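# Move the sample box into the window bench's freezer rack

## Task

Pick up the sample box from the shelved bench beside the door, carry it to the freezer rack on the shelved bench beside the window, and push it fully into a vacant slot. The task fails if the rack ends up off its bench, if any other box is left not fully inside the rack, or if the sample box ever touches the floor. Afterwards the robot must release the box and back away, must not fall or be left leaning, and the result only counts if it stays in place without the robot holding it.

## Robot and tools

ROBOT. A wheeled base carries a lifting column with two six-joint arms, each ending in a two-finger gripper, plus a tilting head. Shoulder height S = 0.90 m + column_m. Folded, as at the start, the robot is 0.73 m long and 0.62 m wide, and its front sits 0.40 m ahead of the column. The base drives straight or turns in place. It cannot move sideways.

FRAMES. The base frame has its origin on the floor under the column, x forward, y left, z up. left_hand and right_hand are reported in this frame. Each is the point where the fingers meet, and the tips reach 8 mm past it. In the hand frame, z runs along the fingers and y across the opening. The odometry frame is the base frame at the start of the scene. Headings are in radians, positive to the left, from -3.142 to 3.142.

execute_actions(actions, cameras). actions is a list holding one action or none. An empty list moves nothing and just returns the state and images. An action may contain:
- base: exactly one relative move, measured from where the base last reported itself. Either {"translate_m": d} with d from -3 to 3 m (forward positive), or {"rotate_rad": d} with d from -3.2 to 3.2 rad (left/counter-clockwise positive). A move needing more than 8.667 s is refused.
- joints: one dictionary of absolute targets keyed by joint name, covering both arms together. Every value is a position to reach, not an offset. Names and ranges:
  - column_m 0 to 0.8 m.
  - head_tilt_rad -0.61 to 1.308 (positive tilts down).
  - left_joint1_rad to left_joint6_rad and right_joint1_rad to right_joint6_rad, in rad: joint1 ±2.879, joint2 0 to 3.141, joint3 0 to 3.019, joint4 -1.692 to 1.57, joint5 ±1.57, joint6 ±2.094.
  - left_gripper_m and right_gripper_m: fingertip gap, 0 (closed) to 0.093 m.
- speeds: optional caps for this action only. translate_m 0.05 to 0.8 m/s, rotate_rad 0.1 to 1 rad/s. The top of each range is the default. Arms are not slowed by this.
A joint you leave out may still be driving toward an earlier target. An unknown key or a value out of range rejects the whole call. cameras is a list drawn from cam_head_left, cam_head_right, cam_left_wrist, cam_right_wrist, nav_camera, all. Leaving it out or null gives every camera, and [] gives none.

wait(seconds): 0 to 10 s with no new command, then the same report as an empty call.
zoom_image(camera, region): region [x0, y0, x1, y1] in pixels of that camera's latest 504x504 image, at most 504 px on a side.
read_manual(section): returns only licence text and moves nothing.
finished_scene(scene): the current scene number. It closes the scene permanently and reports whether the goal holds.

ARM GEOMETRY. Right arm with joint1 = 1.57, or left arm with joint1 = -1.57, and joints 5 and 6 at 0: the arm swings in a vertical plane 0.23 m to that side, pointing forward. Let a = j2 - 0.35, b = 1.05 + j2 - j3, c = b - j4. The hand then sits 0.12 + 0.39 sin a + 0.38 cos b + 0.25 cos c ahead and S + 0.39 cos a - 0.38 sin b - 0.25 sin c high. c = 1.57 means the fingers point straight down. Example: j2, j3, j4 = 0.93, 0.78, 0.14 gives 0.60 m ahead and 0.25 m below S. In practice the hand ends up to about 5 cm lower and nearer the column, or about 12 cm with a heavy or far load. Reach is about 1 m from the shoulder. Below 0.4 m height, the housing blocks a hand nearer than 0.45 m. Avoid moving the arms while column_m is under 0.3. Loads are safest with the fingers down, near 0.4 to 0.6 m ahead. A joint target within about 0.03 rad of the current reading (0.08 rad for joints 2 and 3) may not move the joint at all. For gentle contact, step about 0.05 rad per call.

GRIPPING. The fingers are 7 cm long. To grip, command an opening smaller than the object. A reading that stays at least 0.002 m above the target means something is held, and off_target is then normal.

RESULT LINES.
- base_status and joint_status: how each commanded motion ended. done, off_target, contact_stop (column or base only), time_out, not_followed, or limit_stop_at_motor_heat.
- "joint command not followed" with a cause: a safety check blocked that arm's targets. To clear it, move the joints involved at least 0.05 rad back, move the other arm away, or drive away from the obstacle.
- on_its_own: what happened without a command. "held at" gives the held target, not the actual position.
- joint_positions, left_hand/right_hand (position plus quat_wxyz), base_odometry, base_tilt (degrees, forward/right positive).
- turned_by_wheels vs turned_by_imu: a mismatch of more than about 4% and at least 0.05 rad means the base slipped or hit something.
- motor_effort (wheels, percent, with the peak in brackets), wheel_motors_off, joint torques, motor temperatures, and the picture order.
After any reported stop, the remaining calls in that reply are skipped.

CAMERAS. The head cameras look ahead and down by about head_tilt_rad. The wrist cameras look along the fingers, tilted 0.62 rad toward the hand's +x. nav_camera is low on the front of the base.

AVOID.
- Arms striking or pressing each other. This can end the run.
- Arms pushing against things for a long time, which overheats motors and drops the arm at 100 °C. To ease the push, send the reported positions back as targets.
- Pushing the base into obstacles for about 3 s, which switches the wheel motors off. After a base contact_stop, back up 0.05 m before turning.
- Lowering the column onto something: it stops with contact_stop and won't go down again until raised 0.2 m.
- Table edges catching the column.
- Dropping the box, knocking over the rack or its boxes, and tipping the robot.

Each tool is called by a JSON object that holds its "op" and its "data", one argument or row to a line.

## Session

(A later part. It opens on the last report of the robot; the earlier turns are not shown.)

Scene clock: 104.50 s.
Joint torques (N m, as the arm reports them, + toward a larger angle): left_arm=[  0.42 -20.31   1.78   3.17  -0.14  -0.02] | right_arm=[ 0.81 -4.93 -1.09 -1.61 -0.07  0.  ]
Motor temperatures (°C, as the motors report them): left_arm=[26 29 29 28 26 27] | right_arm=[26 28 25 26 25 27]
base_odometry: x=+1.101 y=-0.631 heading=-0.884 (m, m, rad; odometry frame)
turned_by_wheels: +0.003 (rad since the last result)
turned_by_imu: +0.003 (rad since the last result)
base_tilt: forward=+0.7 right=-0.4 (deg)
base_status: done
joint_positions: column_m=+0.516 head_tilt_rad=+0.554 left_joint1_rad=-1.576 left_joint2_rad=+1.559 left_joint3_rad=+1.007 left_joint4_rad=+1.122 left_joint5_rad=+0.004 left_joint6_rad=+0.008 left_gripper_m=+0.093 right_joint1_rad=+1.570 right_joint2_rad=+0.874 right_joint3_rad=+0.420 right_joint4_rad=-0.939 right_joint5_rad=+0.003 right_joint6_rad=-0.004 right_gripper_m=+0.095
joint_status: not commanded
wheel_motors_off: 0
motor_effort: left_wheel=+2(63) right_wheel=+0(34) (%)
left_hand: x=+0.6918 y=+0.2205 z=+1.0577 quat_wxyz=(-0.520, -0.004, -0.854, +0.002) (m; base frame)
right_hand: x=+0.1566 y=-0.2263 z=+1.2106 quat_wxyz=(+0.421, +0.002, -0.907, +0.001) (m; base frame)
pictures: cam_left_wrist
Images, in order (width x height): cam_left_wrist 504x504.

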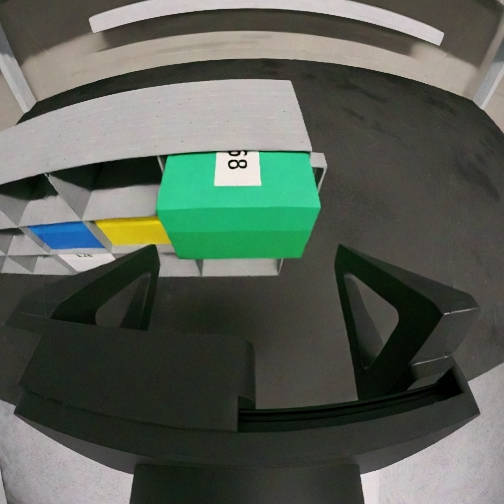

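{"op": "execute_actions", "data": {
  "actions": [
    {"joints": {"left_gripper_m": 0.025}}
  ],
  "cameras": []
}}

{"op": "execute_actions", "data": {
  "actions": [
    {"base": {"translate_m": 0.048}, "speeds": {"translate_m": 0.05}}
  ],
  "cameras": ["cam_left_wrist", "cam_head_left"]
}}

Scene clock: 105.73 s.
Joint torques (N m, as the arm reports them, + toward a larger angle): left_arm=[  0.64 -19.93   1.95   3.18  -0.14  -0.02] | right_arm=[ 0.8  -4.85 -1.   -1.5  -0.07  0.  ]
Motor temperatures (°C, as the motors report them): left_arm=[26 29 29 28 26 27] | right_arm=[26 28 25 26 25 27]
base_odometry: x=+1.101 y=-0.631 heading=-0.884 (m, m, rad; odometry frame)
turned_by_wheels: +0.000 (rad since the last result)
turned_by_imu: +0.000 (rad since the last result)
base_tilt: forward=+0.7 right=-0.4 (deg)
base_status: not commanded
joint_positions: column_m=+0.516 head_tilt_rad=+0.554 left_joint1_rad=-1.576 left_joint2_rad=+1.559 left_joint3_rad=+1.007 left_joint4_rad=+1.122 left_joint5_rad=+0.004 left_joint6_rad=+0.008 left_gripper_m=+0.025 right_joint1_rad=+1.570 right_joint2_rad=+0.874 right_joint3_rad=+0.420 right_joint4_rad=-0.939 right_joint5_rad=+0.003 right_joint6_rad=-0.004 right_gripper_m=+0.095
joint_status: all done
wheel_motors_off: 0
motor_effort: left_wheel=+3(2) right_wheel=+0(2) (%)
left_hand: x=+0.6918 y=+0.2205 z=+1.0577 quat_wxyz=(-0.520, -0.004, -0.854, +0.002) (m; base frame)
right_hand: x=+0.1566 y=-0.2263 z=+1.2106 quat_wxyz=(+0.421, +0.002, -0.907, +0.001) (m; base frame)
pictures: none
No camera images: the call's "cameras" was empty. Leave "cameras" out to get every camera's image.

Scene clock: 107.50 s.
Joint torques (N m, as the arm reports them, + toward a larger angle): left_arm=[  0.77 -19.75   1.97   3.19  -0.14  -0.01] | right_arm=[ 0.77 -4.94 -1.04 -1.52 -0.08  0.  ]
Motor temperatures (°C, as the motors report them): left_arm=[26 29 29 28 26 27] | right_arm=[26 28 25 26 25 27]
base_odometry: x=+1.132 y=-0.668 heading=-0.886 (m, m, rad; odometry frame)
turned_by_wheels: -0.001 (rad since the last result)
turned_by_imu: -0.002 (rad since the last result)
base_tilt: forward=+0.6 right=-0.4 (deg)
base_status: done
joint_positions: column_m=+0.516 head_tilt_rad=+0.554 left_joint1_rad=-1.576 left_joint2_rad=+1.559 left_joint3_rad=+1.008 left_joint4_rad=+1.122 left_joint5_rad=+0.004 left_joint6_rad=+0.008 left_gripper_m=+0.025 right_joint1_rad=+1.570 right_joint2_rad=+0.874 right_joint3_rad=+0.420 right_joint4_rad=-0.939 right_joint5_rad=+0.003 right_joint6_rad=-0.004 right_gripper_m=+0.095
joint_status: not commanded
wheel_motors_off: 0
motor_effort: left_wheel=-2(50) right_wheel=+2(37) (%)
left_hand: x=+0.6923 y=+0.2205 z=+1.0579 quat_wxyz=(-0.520, -0.004, -0.854, +0.002) (m; base frame)
right_hand: x=+0.1566 y=-0.2263 z=+1.2106 quat_wxyz=(+0.421, +0.002, -0.907, +0.001) (m; base frame)
pictures: cam_head_left, cam_left_wrist
Images, in order (width x height): cam_head_left 504x504, cam_left_wrist 504x504.

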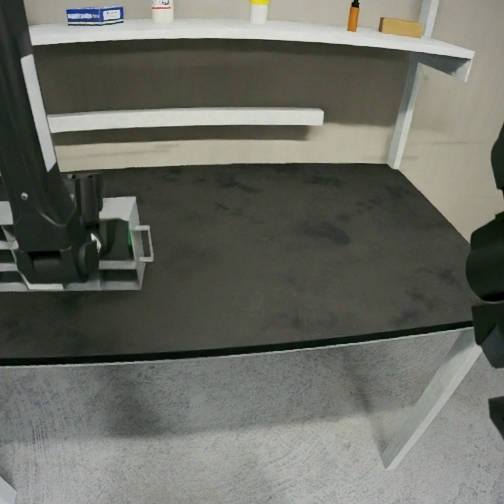

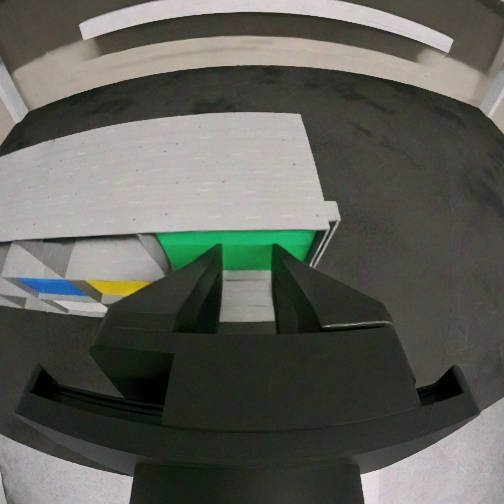

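{"op": "execute_actions", "data": {
  "actions": [
    {"base": {"translate_m": 0.008}, "joints": {"column_m": 0.508}, "speeds": {"translate_m": 0.05}}
  ],
  "cameras": ["cam_left_wrist"]
}}

Scene clock: 109.67 s.
Joint torques (N m, as the arm reports them, + toward a larger angle): left_arm=[  0.49 -19.88   2.11   3.24  -0.14  -0.01] | right_arm=[ 0.77 -4.86 -1.14 -1.52 -0.07  0.  ]
Motor temperatures (°C, as the motors report them): left_arm=[26 29 29 28 26 27] | right_arm=[26 28 25 26 25 27]
base_odometry: x=+1.137 y=-0.674 heading=-0.886 (m, m, rad; odometry frame)
turned_by_wheels: +0.000 (rad since the last result)
turned_by_imu: -0.001 (rad since the last result)
base_tilt: forward=+0.7 right=-0.4 (deg)
base_status: done
joint_positions: column_m=+0.508 head_tilt_rad=+0.554 left_joint1_rad=-1.576 left_joint2_rad=+1.559 left_joint3_rad=+1.006 left_joint4_rad=+1.122 left_joint5_rad=+0.004 left_joint6_rad=+0.008 left_gripper_m=+0.025 right_joint1_rad=+1.570 right_joint2_rad=+0.873 right_joint3_rad=+0.420 right_joint4_rad=-0.939 right_joint5_rad=+0.003 right_joint6_rad=-0.004 right_gripper_m=+0.095
joint_status: all done
wheel_motors_off: 0
motor_effort: left_wheel=+0(30) right_wheel=+0(35) (%)
left_hand: x=+0.6916 y=+0.2205 z=+1.0502 quat_wxyz=(-0.520, -0.004, -0.854, +0.002) (m; base frame)
right_hand: x=+0.1566 y=-0.2263 z=+1.2031 quat_wxyz=(+0.421, +0.002, -0.907, +0.001) (m; base frame)
pictures: cam_left_wrist
Images, in order (width x height): cam_left_wrist 504x504.

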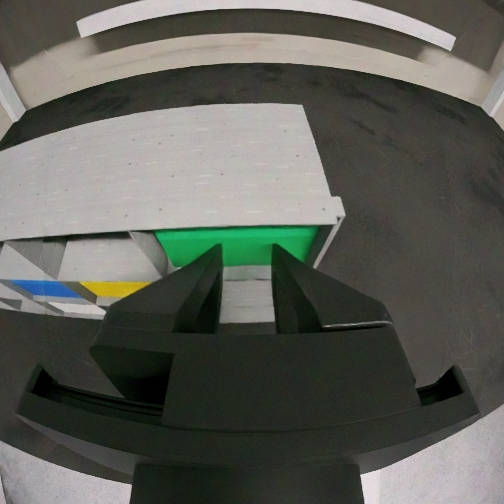

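{"op": "execute_actions", "data": {
  "actions": [
    {"base": {"translate_m": -0.3}}
  ],
  "cameras": ["cam_left_wrist", "cam_head_left"]
}}

{"op": "zoom_image", "data": {
  "camera": "cam_left_wrist",
  "region": [20, 0, 320, 200]
}}

Scene clock: 112.13 s.
Joint torques (N m, as the arm reports them, + toward a larger angle): left_arm=[  0.57 -20.     2.08   3.32  -0.13  -0.01] | right_arm=[ 0.74 -5.49 -0.87 -1.47 -0.08  0.  ]
Motor temperatures (°C, as the motors report them): left_arm=[26 29 29 28 26 27] | right_arm=[26 28 25 26 25 27]
base_odometry: x=+0.947 y=-0.442 heading=-0.888 (m, m, rad; odometry frame)
turned_by_wheels: -0.002 (rad since the last result)
turned_by_imu: -0.002 (rad since the last result)
base_tilt: forward=+0.6 right=-0.4 (deg)
base_status: done
joint_positions: column_m=+0.508 head_tilt_rad=+0.554 left_joint1_rad=-1.576 left_joint2_rad=+1.559 left_joint3_rad=+1.005 left_joint4_rad=+1.122 left_joint5_rad=+0.004 left_joint6_rad=+0.008 left_gripper_m=+0.025 right_joint1_rad=+1.570 right_joint2_rad=+0.873 right_joint3_rad=+0.418 right_joint4_rad=-0.939 right_joint5_rad=+0.003 right_joint6_rad=-0.004 right_gripper_m=+0.095
joint_status: not commanded
wheel_motors_off: 0
motor_effort: left_wheel=-3(41) right_wheel=+1(79) (%)
left_hand: x=+0.6910 y=+0.2205 z=+1.0499 quat_wxyz=(-0.519, -0.004, -0.855, +0.002) (m; base frame)
right_hand: x=+0.1555 y=-0.2263 z=+1.2035 quat_wxyz=(+0.422, +0.002, -0.907, +0.001) (m; base frame)
pictures: cam_head_left, cam_left_wrist
Images, in order (width x height): cam_head_left 504x504, cam_left_wrist 504x504.

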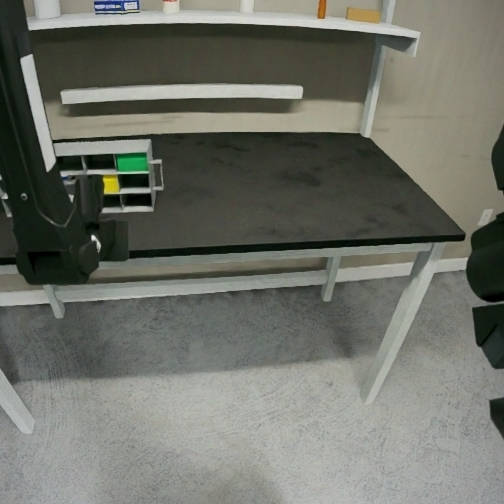

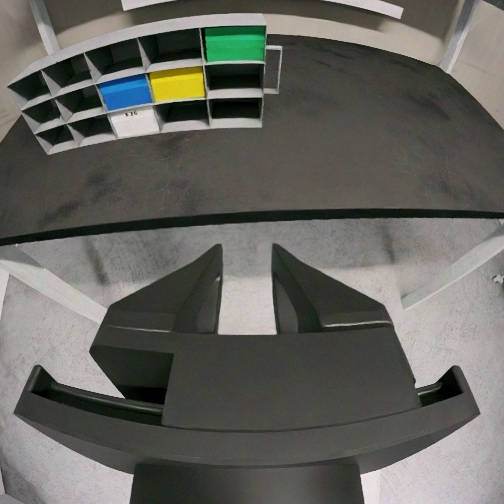

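Region (20, 0, 320, 200) of cam_left_wrist's 504x504 image, scaled by 1.680, with more detail than that image has.

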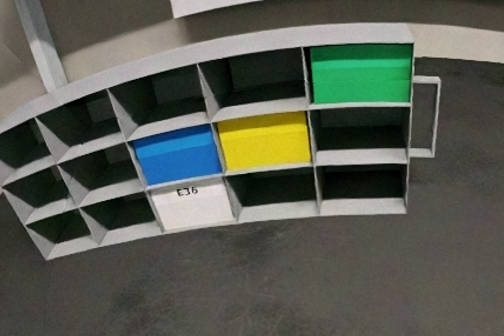

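{"op": "zoom_image", "data": {
  "camera": "cam_left_wrist",
  "region": [85, 10, 285, 150]
}}

Region (85, 10, 285, 150) of cam_left_wrist's 504x504 image, scaled by 2.520, with more detail than that image has; it fills the top 353 rows of this view, and the rest is white.

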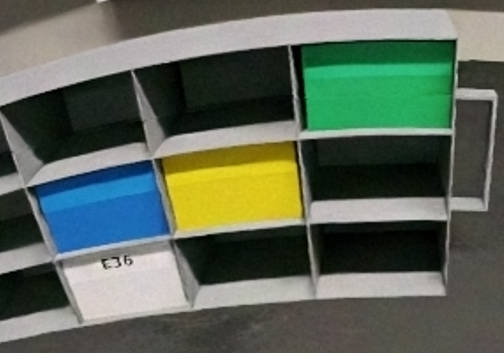

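{"op": "finished_scene", "data": {
  "scene": 1
}}

The scene is finished: the task was done.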